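# Stack the black plate on the white plate

## Task

Set the black plate on top of the white plate so that no part of it overhangs the white plate's rim; it must stay there by itself, with suction off and the tool moved away, since a placement that depends on the robot holding it is not counted.

## Robot and tools

Robot: one arm with seven joints (waist, shoulder, upper arm roll, elbow, forearm roll, wrist pitch, wrist roll) ending in a single suction cup. There is no gripper. The controlled point is the cup point: the middle of the cup's rim when it touches nothing. The cup opens along the cup point's own +z axis. About 7 cm behind the rim, the tool body and its camera stick out up to about 8 cm sideways, so keep that clearance in mind near objects.

Frame: all poses use the scene frame. Its origin lies on the table surface straight under the arm base, +z is up, and +y is to the left when facing along +x. The base may be slightly tilted. Positions are in metres; orientations are quaternions written w first (qw, qx, qy, qz). The reported cup position can be a little off, more so at long reach.

Cameras: cam_low (672x504) and cam_wrist (616x616, fisheye), in that order.

The row format: every motion command uses rows of 8 plain numbers: x, y, z, qw, qx, qy, qz, suction. The first seven are an absolute target pose of the cup point in the scene frame, not an offset. The eighth is suction in [-1, 1]: 1 means full vacuum (roughly 55 kPa under ambient), smaller values ask for that fraction, and 0.05 or less switches it off. Suction keeps its last value until changed. To hold an orientation steady, repeat the intended quaternion in each row rather than copying the one from the last result, which may have drifted.

Tools:
- execute_actions with {"actions": []} just reports the current state (with pictures). {"actions": [{"rows": [[8 numbers], ...], "steps": n}]} plays 1 to 15 rows, one per control step of 1/30 s; n is 4 to 15 (default 15) and the last row repeats to fill. {"actions": [{"steps": n}]} is a wait of up to 300 steps counted from the previous result. Only one action per call. Optional "pictures": true adds images. Any target more than 0.6 m from the last reported cup position along one of the cup point's own axes gets the call refused, and nothing is sent.
- move: target is one 8-number row (absolute pose plus suction, suction applied at the start); speed in m/s from 0.002 to 0.5, default 0.25, turning capped at twice that in rad/s. The cup point follows a straight path lasting 0.5 to 10 s (cut off after 10 s) and turns the short way. It does not avoid obstacles, can lag, drift or overshoot speed, especially with the arm nearly stretched. Its result has a move: line with the ending (done, off_target, moving, held, fault) and limits (paced = the pose was clipped; held = a clearance check blocked some steps, after which motion can be abruptly fast), plus distance from target.
- wait: seconds 0 to 10; nothing new is sent.
- zoom_image: camera (cam_low or cam_wrist) and region [x0, y0, x1, y1] in that camera's pixels, origin top-left, at most 504 by 504.
- finished_scene: scene number; ends the scene permanently and grades it. Call it only after the plate is resting alone and the tool is away.

Motion limits: every step the commanded pose is clipped to at most 70 mm and 16 degrees from the measured pose, so a far target may need several actions; after an action ends the arm only continues to that last clipped pose. Check the result pose and send the remainder. Position wins over orientation if both cannot be met. Joint ranges in rad: waist and the three roll joints -6.283 to 6.283, shoulder -2.059 to 2.094, elbow -0.192 to 3.927, wrist pitch -1.693 to 3.142. The simulation keeps running while you compose a reply; the last 4 steps of an action run after its result is taken.

Results: the state line gives cup position, quaternion and velocities. suction_measured shows the vacuum reached (near 0 if unsealed; on a sealed smooth surface up to 0.15 under the command, cycling down by 0.04). part_present turns 1 at 0.50 and back to 0 below 0.45. "pose unreachable" and HELD mark steps altered or blocked by the clearance check (the mount counts as arm). Hand target shows where the controller is heading. Joint torques include offsets and noise and are not zero in free air.

Picking and placing: with suction on, press the 29 mm rim flat onto a smooth area of the black plate, fully inside its edges and away from holes or seams, then confirm suction_measured and part_present before lifting. Under vacuum the cup shortens, so the held plate sits up to about 10 mm nearer the tool. Carry it over the white plate, centre it so no edge sticks out, lower until it rests, switch suction off, then rise at least 15 mm before moving sideways. Suction can lift a resting object even if the tool is still. If the cup seals on the table, turn suction off to release.

Avoid: fast or deep pushes into contact (force grows with speed and with how far the target lies beyond the contact); torque faults (load limits: waist and shoulder 45.5, upper arm roll, elbow and forearm roll 27.3, wrist pitch and wrist roll 18.2 N m), which stop the arm, back off, freeze 10 s and drop the rest of the call; long loaded holding, which heats motors (warning from 65 °C, brake stop at 80 °C); dropping or sliding the plate; and knocking anything off the table, which fails the task. Loose objects may occasionally be nudged by outside pushes, so recheck before finishing.

Each tool is called after "Request:" as name(argument=value, ...) on one line, values as JSON.

## Session

Request:
execute_actions(actions=[])

Scene clock: 0.00 s of 4900.00 s.
end_effector_position=(+0.4006, -0.0213, +0.3030) suction_measured=0.00 part_present=0 end_effector_quat_wxyz=(-0.000, +0.027, +1.000, +0.001) end_effector_velocity=(+0.000, +0.000, +0.000) end_effector_angular_velocity=(+0.001, -0.003, -0.001)
Joint positions: [-0.003 -0.249 -0.001  0.919  0.001  1.167  2.358]
Joint velocities: [ 0.001 -0.001 -0.    -0.     0.001 -0.002  0.001]
Joint torques (N m, as the arm reports them, + toward a larger angle): no reading
Motor temperatures (°C, as the motors report them): [29 32 35 37 31 30 31]
Hand target: +0.401, -0.021, +0.303; -0.000, +0.027, +1.000, +0.001

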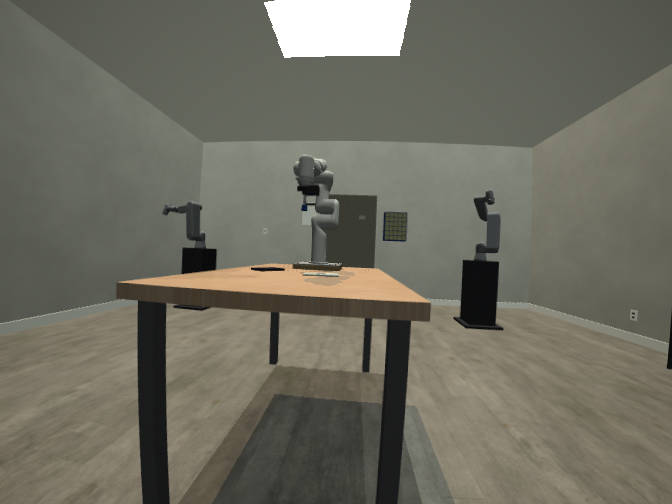

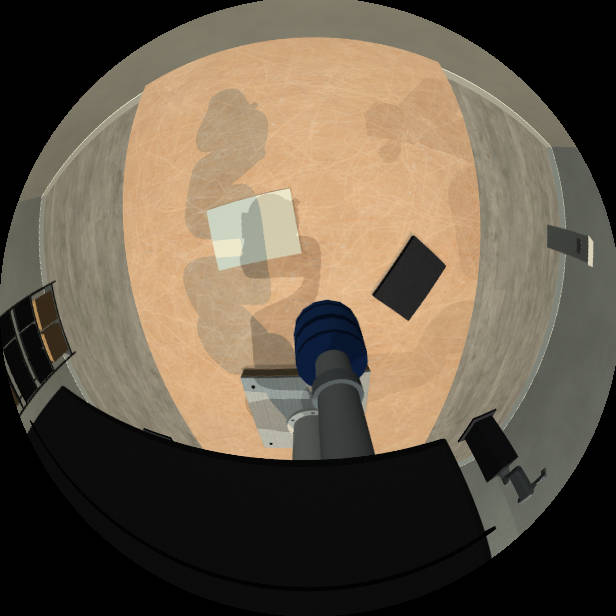

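Request:
move(target=[0.33,-0.21,0.1,0,0.027,1,0,0])

Scene clock: 2.07 s of 4900.00 s.
end_effector_position=(+0.3291, -0.2100, +0.1004) suction_measured=0.00 part_present=0 end_effector_quat_wxyz=(+0.000, +0.027, +1.000, -0.001) end_effector_velocity=(+0.000, -0.001, -0.002) end_effector_angular_velocity=(+0.004, +0.000, -0.000)
Joint positions: [-0.227  0.077 -0.287  0.601  0.039  0.523  1.815]
Joint velocities: [-0.003  0.009  0.001  0.004  0.012 -0.003 -0.012]
Joint torques (N m, as the arm reports them, + toward a larger angle): [  0.97 -11.99  -0.76  12.4   -1.22  -1.64   0.29]
Motor temperatures (°C, as the motors report them): [29 32 35 37 31 30 31]
Hand target: +0.329, -0.210, +0.100; -0.000, +0.027, +1.000, -0.001
Off the commanded pose: 0.001 m, 0 deg.
Kept back: nothing.
move: done

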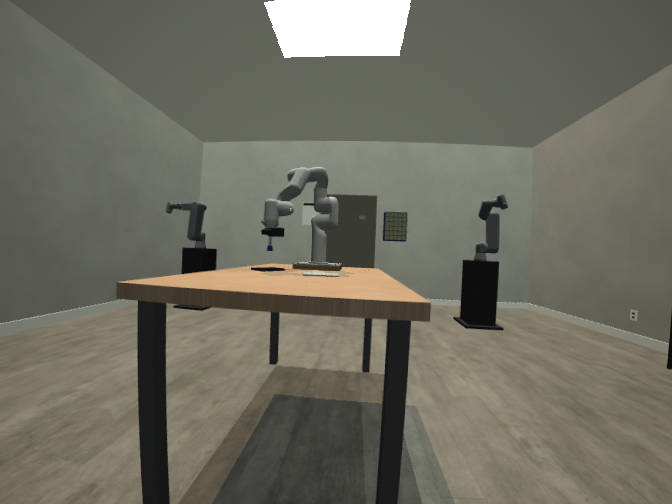

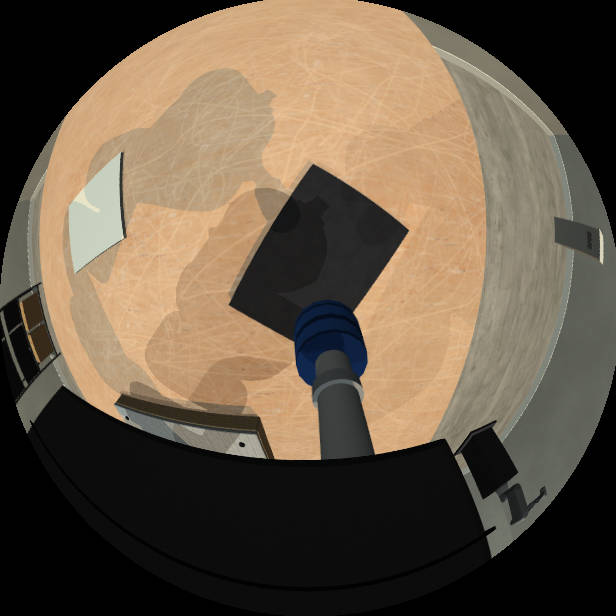

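Request:
move(target=[0.33,-0.21,0.035,0,0.027,1,0,0], speed=0.1)

Scene clock: 3.47 s of 4900.00 s.
end_effector_position=(+0.3299, -0.2102, +0.0354) suction_measured=0.00 part_present=0 end_effector_quat_wxyz=(-0.000, +0.027, +1.000, -0.001) end_effector_velocity=(-0.000, +0.000, -0.003) end_effector_angular_velocity=(+0.003, +0.001, +0.000)
Joint positions: [-0.259  0.292 -0.226  0.61   0.199  0.327  1.697]
Joint velocities: [-0.006  0.009  0.007  0.002  0.008 -0.004 -0.008]
Joint torques (N m, as the arm reports them, + toward a larger angle): [  0.   -14.47  -1.97   9.98  -1.44  -1.5    0.35]
Motor temperatures (°C, as the motors report them): [29 32 35 37 31 30 31]
Hand target: +0.330, -0.210, +0.035; -0.000, +0.027, +1.000, -0.000
Off the commanded pose: 0.000 m, 0 deg.
Kept back: nothing.
move: done

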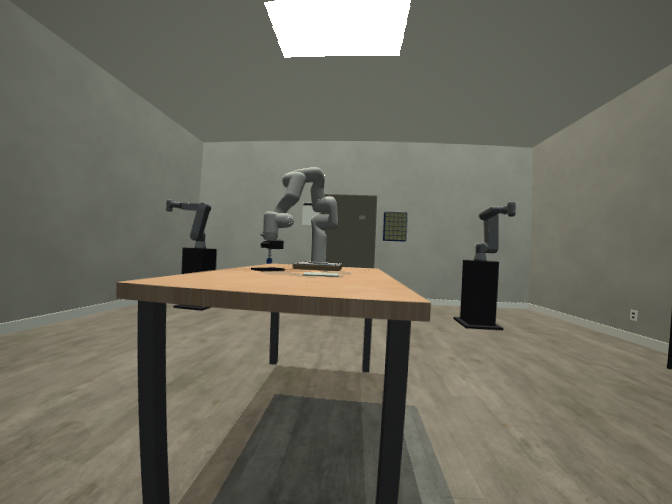

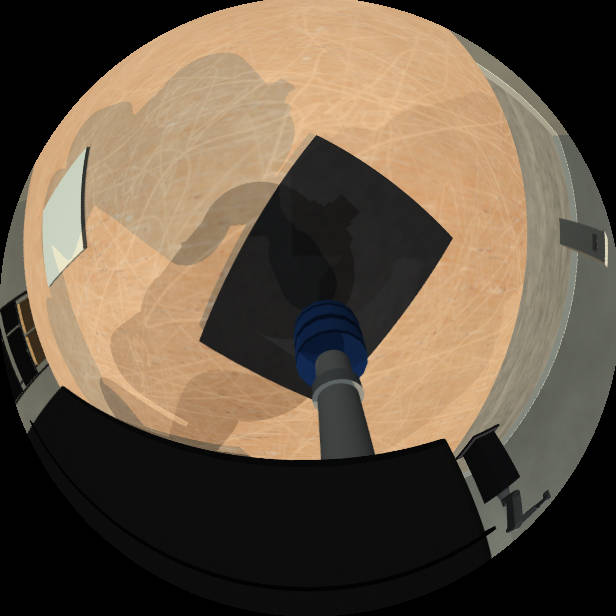

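Request:
move(target=[0.335,-0.208,0.006,0,0.027,1,0,1], speed=0.03)

Request:
move(target=[0.335,-0.208,0.07,0,0.027,1,0,1], speed=0.1)

Request:
move(target=[0.43,0.09,0.05,0,0.415,0.91,0,1])

Scene clock: 5.03 s of 4900.00 s.
end_effector_position=(+0.3349, -0.2081, +0.0062) suction_measured=0.56 part_present=1 end_effector_quat_wxyz=(-0.000, +0.027, +1.000, -0.000) end_effector_velocity=(+0.001, +0.000, -0.002) end_effector_angular_velocity=(+0.001, -0.001, +0.001)
Joint positions: [-0.292  0.398 -0.169  0.64   0.263  0.252  1.659]
Joint velocities: [-0.004  0.009  0.007  0.003  0.005 -0.006 -0.004]
Joint torques (N m, as the arm reports them, + toward a larger angle): [  0.6  -15.76  -2.03   9.35  -1.31  -1.59   0.29]
Motor temperatures (°C, as the motors report them): [29 32 35 38 31 30 31]
Hand target: +0.335, -0.208, +0.006; -0.000, +0.027, +1.000, -0.000
Off the commanded pose: 0.000 m, 0 deg.
Kept back: nothing.
move: done

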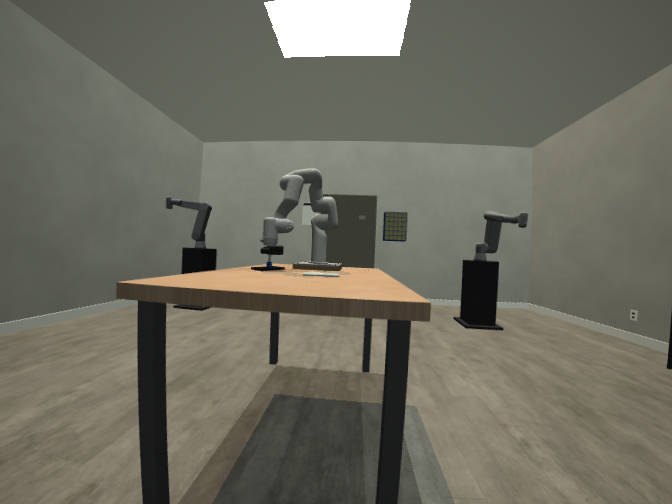

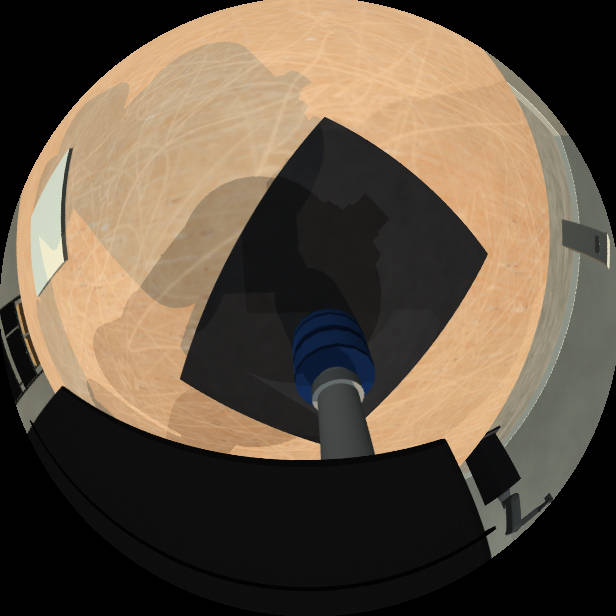

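Scene clock: 6.17 s of 4900.00 s.
end_effector_position=(+0.3350, -0.2078, +0.0695) suction_measured=1.00 part_present=1 end_effector_quat_wxyz=(+0.000, +0.027, +1.000, +0.000) end_effector_velocity=(+0.000, -0.000, +0.003) end_effector_angular_velocity=(-0.002, -0.000, -0.000)
Joint positions: [-0.23   0.185 -0.261  0.612  0.115  0.433  1.77 ]
Joint velocities: [ 0.003 -0.009 -0.004  0.    -0.009  0.007  0.008]
Joint torques (N m, as the arm reports them, + toward a larger angle): [  0.65 -13.61  -1.34  11.78  -1.23  -1.66   0.47]
Motor temperatures (°C, as the motors report them): [29 32 35 38 31 30 31]
Hand target: +0.335, -0.208, +0.070; +0.000, +0.027, +1.000, +0.000
Off the commanded pose: 0.001 m, 0 deg.
Kept back: nothing.
move: done

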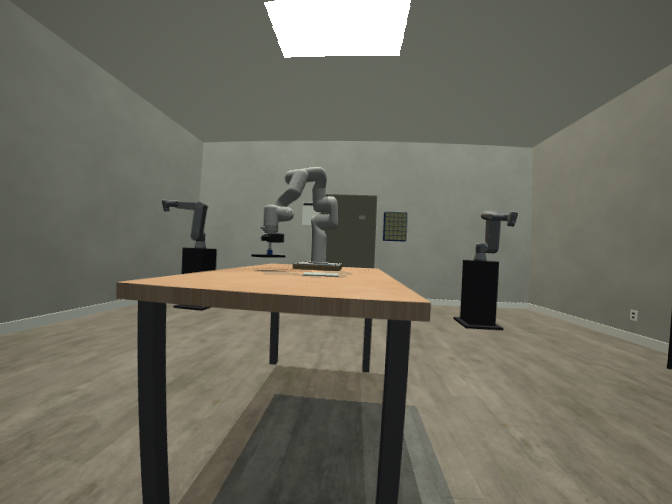

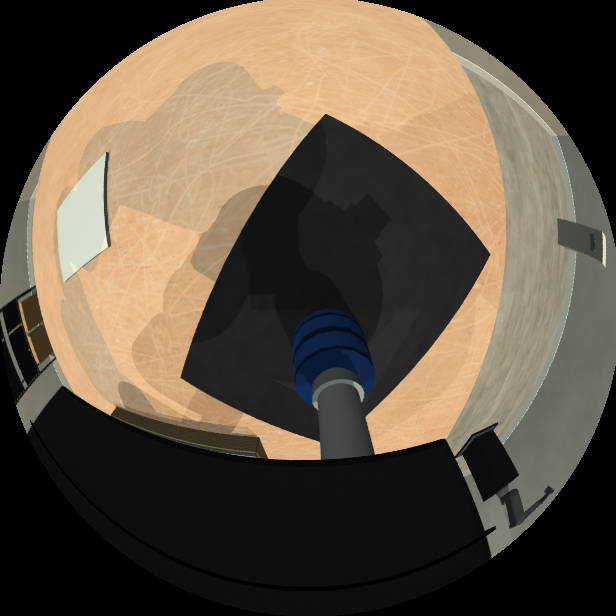

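Scene clock: 8.43 s of 4900.00 s.
end_effector_position=(+0.4312, +0.0895, +0.0500) suction_measured=1.00 part_present=1 end_effector_quat_wxyz=(-0.000, +0.415, +0.910, +0.001) end_effector_velocity=(+0.000, +0.001, -0.001) end_effector_angular_velocity=(-0.010, +0.006, -0.005)
Joint positions: [ 0.383  0.346 -0.12   0.782  0.096  0.437  3.346]
Joint velocities: [ 0.013  0.007 -0.009  0.008 -0.014  0.009  0.023]
Joint torques (N m, as the arm reports them, + toward a larger angle): [  0.02 -16.56  -1.61  11.99  -0.93  -1.72   0.34]
Motor temperatures (°C, as the motors report them): [29 32 35 38 31 30 31]
Hand target: +0.431, +0.090, +0.050; -0.000, +0.415, +0.910, +0.001
Off the commanded pose: 0.001 m, 0 deg.
Kept back: nothing.
move: done

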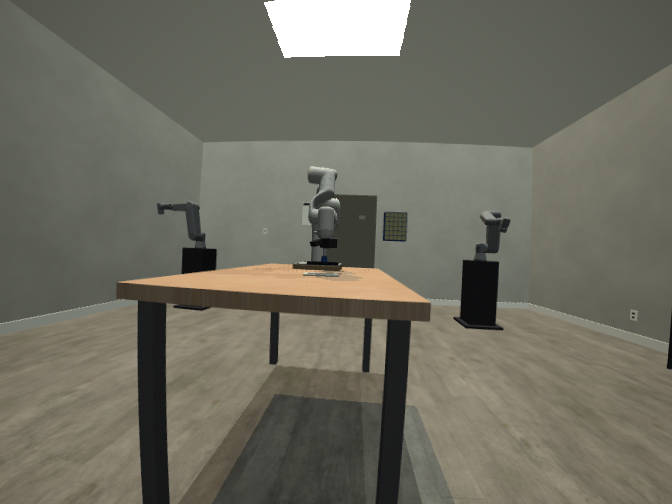

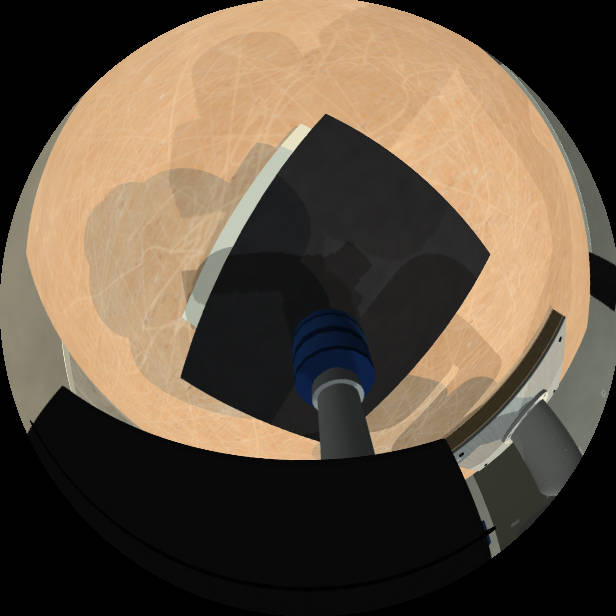

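Request:
move(target=[0.45,0.09,0.02,0,0.415,0.91,0,1], speed=0.05)

Scene clock: 9.77 s of 4900.00 s.
end_effector_position=(+0.4499, +0.0899, +0.0203) suction_measured=1.00 part_present=1 end_effector_quat_wxyz=(+0.000, +0.415, +0.910, -0.000) end_effector_velocity=(+0.001, -0.001, -0.002) end_effector_angular_velocity=(-0.001, +0.002, +0.000)
Joint positions: [ 0.364  0.471 -0.105  0.864  0.118  0.395  3.324]
Joint velocities: [-0.001  0.007  0.     0.005  0.     0.    -0.002]
Joint torques (N m, as the arm reports them, + toward a larger angle): [  0.57 -18.55  -1.72  11.45  -1.15  -1.81   0.21]
Motor temperatures (°C, as the motors report them): [29 32 35 38 31 30 31]
Hand target: +0.450, +0.090, +0.020; +0.000, +0.415, +0.910, -0.000
Off the commanded pose: 0.000 m, 0 deg.
Kept back: nothing.
move: done

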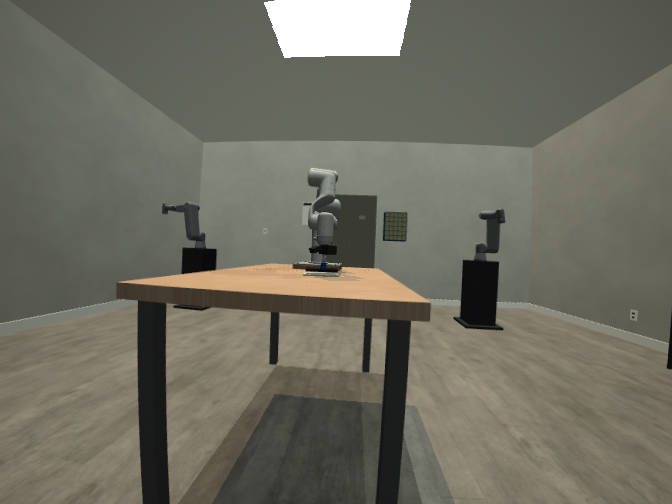

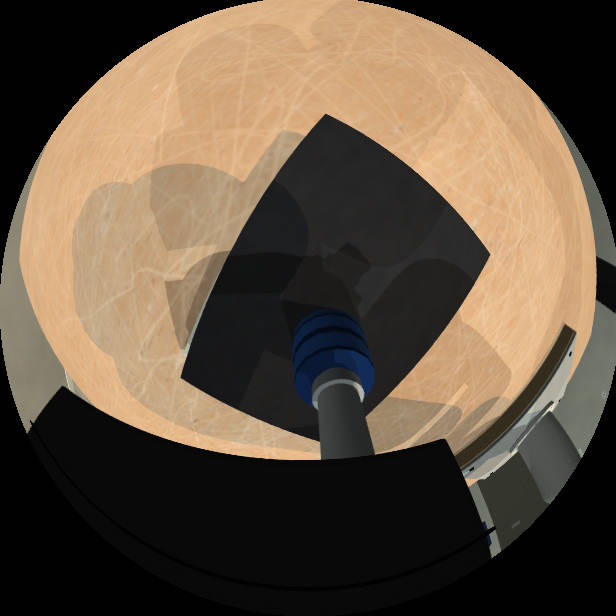

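Request:
move(target=[0.448,0.088,0.009,0,0.43,0.903,0,1], speed=0.02)

Request:
execute_actions(actions=[{"rows":[[0.448,0.088,0.009,0,0.43,0.903,0,0]],"steps":12}], pictures=true)

Request:
move(target=[0.42,0.125,0.14,0,0.43,0.903,0,0], speed=0.12)

Request:
zoom_image(camera="cam_wrist", region=[180,80,460,360])

Scene clock: 11.17 s of 4900.00 s.
end_effector_position=(+0.4480, +0.0880, +0.0092) suction_measured=1.00 part_present=1 end_effector_quat_wxyz=(+0.000, +0.430, +0.903, -0.000) end_effector_velocity=(+0.001, -0.001, -0.002) end_effector_angular_velocity=(-0.000, -0.003, -0.007)
Joint positions: [ 0.362  0.5   -0.104  0.862  0.133  0.366  3.342]
Joint velocities: [-0.     0.005 -0.002 -0.     0.003 -0.008  0.002]
Joint torques (N m, as the arm reports them, + toward a larger angle): [  1.03 -18.29  -1.95  11.27  -1.03  -1.81   0.2 ]
Motor temperatures (°C, as the motors report them): [29 32 35 38 31 30 31]
Hand target: +0.448, +0.088, +0.009; +0.000, +0.430, +0.903, -0.000
Off the commanded pose: 0.000 m, 0 deg.
Kept back: nothing.
move: done

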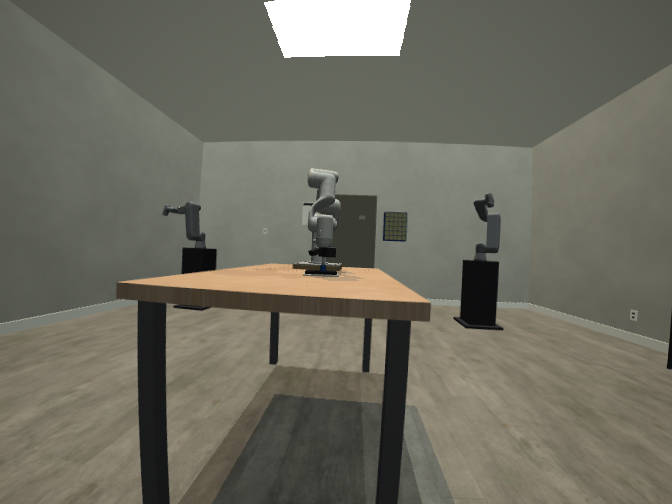

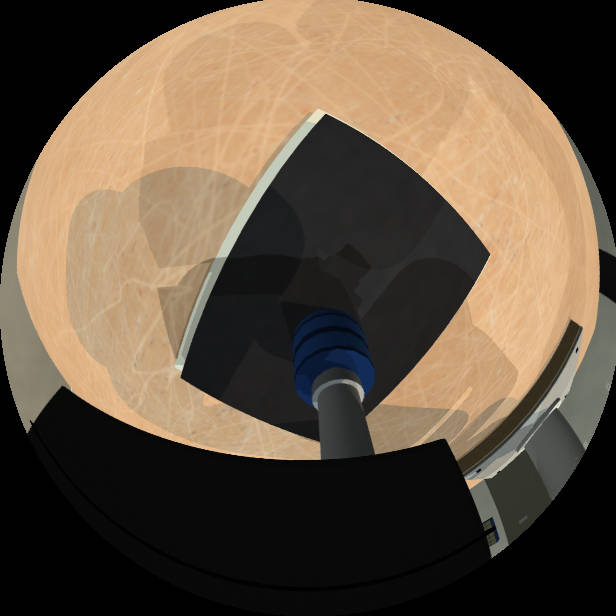

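Scene clock: 11.43 s of 4900.00 s.
end_effector_position=(+0.4487, +0.0881, +0.0097) suction_measured=0.00 part_present=0 end_effector_quat_wxyz=(+0.001, +0.430, +0.903, +0.001) end_effector_velocity=(-0.001, +0.000, -0.002) end_effector_angular_velocity=(-0.000, +0.005, +0.000)
Joint positions: [ 0.362  0.499 -0.104  0.863  0.134  0.365  3.342]
Joint velocities: [-0.     0.004  0.002 -0.     0.001 -0.    -0.   ]
Joint torques (N m, as the arm reports them, + toward a larger angle): [  0.55 -15.86  -1.84   9.49  -0.88  -1.53   0.47]
Motor temperatures (°C, as the motors report them): [29 32 35 38 31 30 31]
Steps of this call (steps 1 to 8: the first 8 steps of this action). Readings (end_effector_position | what the end effector reports):
1: (+0.4480, +0.0880, +0.0092) | suction_measured=0.08 part_present=0
2: (+0.4484, +0.0881, +0.0095) | suction_measured=0.00 part_present=0
4: (+0.4490, +0.0882, +0.0101) | suction_measured=0.00 part_present=0
8: the state above

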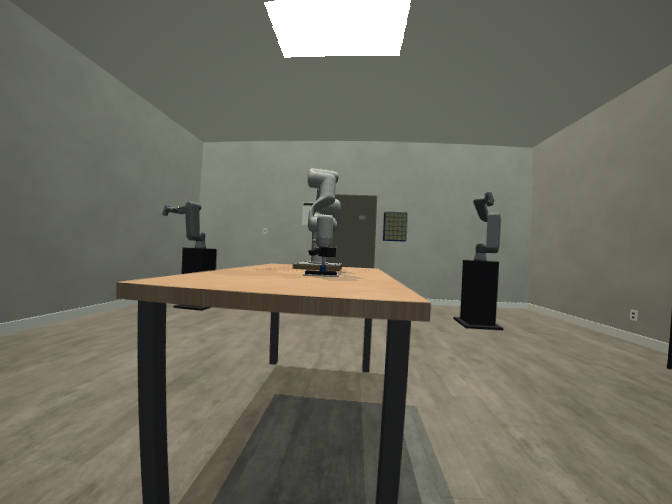

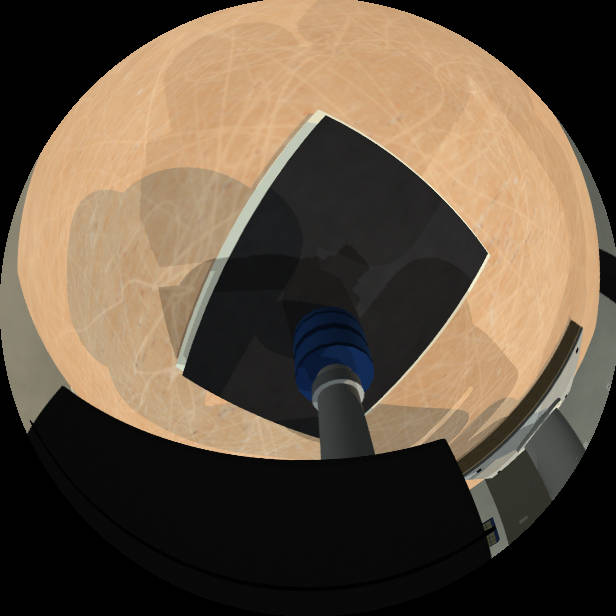

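Scene clock: 13.37 s of 4900.00 s.
end_effector_position=(+0.4201, +0.1253, +0.1396) suction_measured=0.00 part_present=0 end_effector_quat_wxyz=(-0.001, +0.430, +0.903, +0.000) end_effector_velocity=(+0.000, +0.001, +0.003) end_effector_angular_velocity=(+0.001, -0.002, +0.000)
Joint positions: [ 0.465  0.11  -0.125  0.799  0.02   0.688  3.521]
Joint velocities: [ 0.001 -0.006  0.001  0.002 -0.001  0.005  0.003]
Joint torques (N m, as the arm reports them, + toward a larger angle): [  0.62 -14.17  -0.8   13.94  -1.25  -1.55   0.33]
Motor temperatures (°C, as the motors report them): [29 32 35 38 31 30 31]
Hand target: +0.420, +0.125, +0.140; -0.000, +0.430, +0.903, +0.000
Off your previous action's commanded pose: 0.001 m, 0 deg at its last step (step 4 of this call).
Off the commanded pose: 0.001 m, 0 deg.
Kept back: nothing.
move: done

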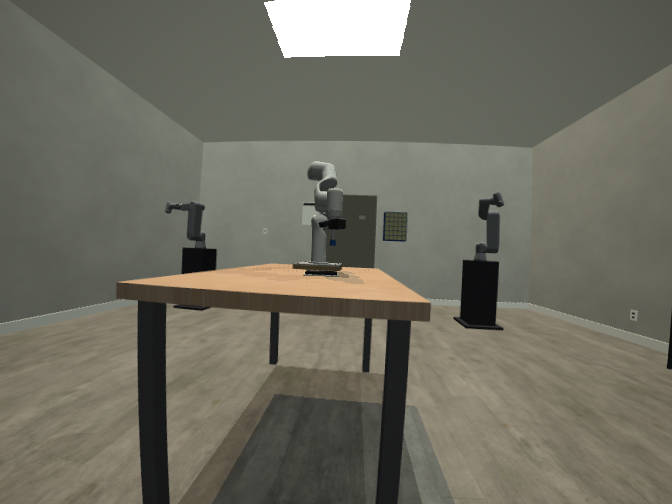

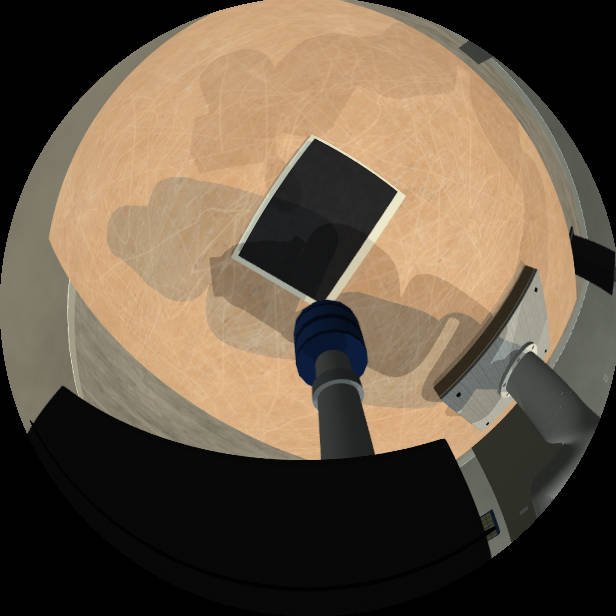

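Region (180, 80, 460, 360) of cam_wrist's 616x616 image, scaled by 1.800, with more detail than that image has.

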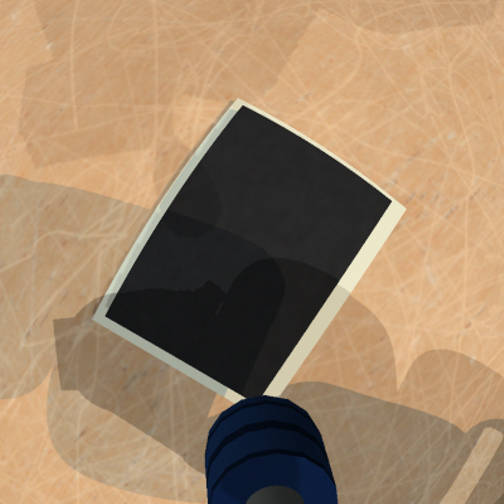

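Request:
finished_scene(scene=1)

The scene is finished: the task was done.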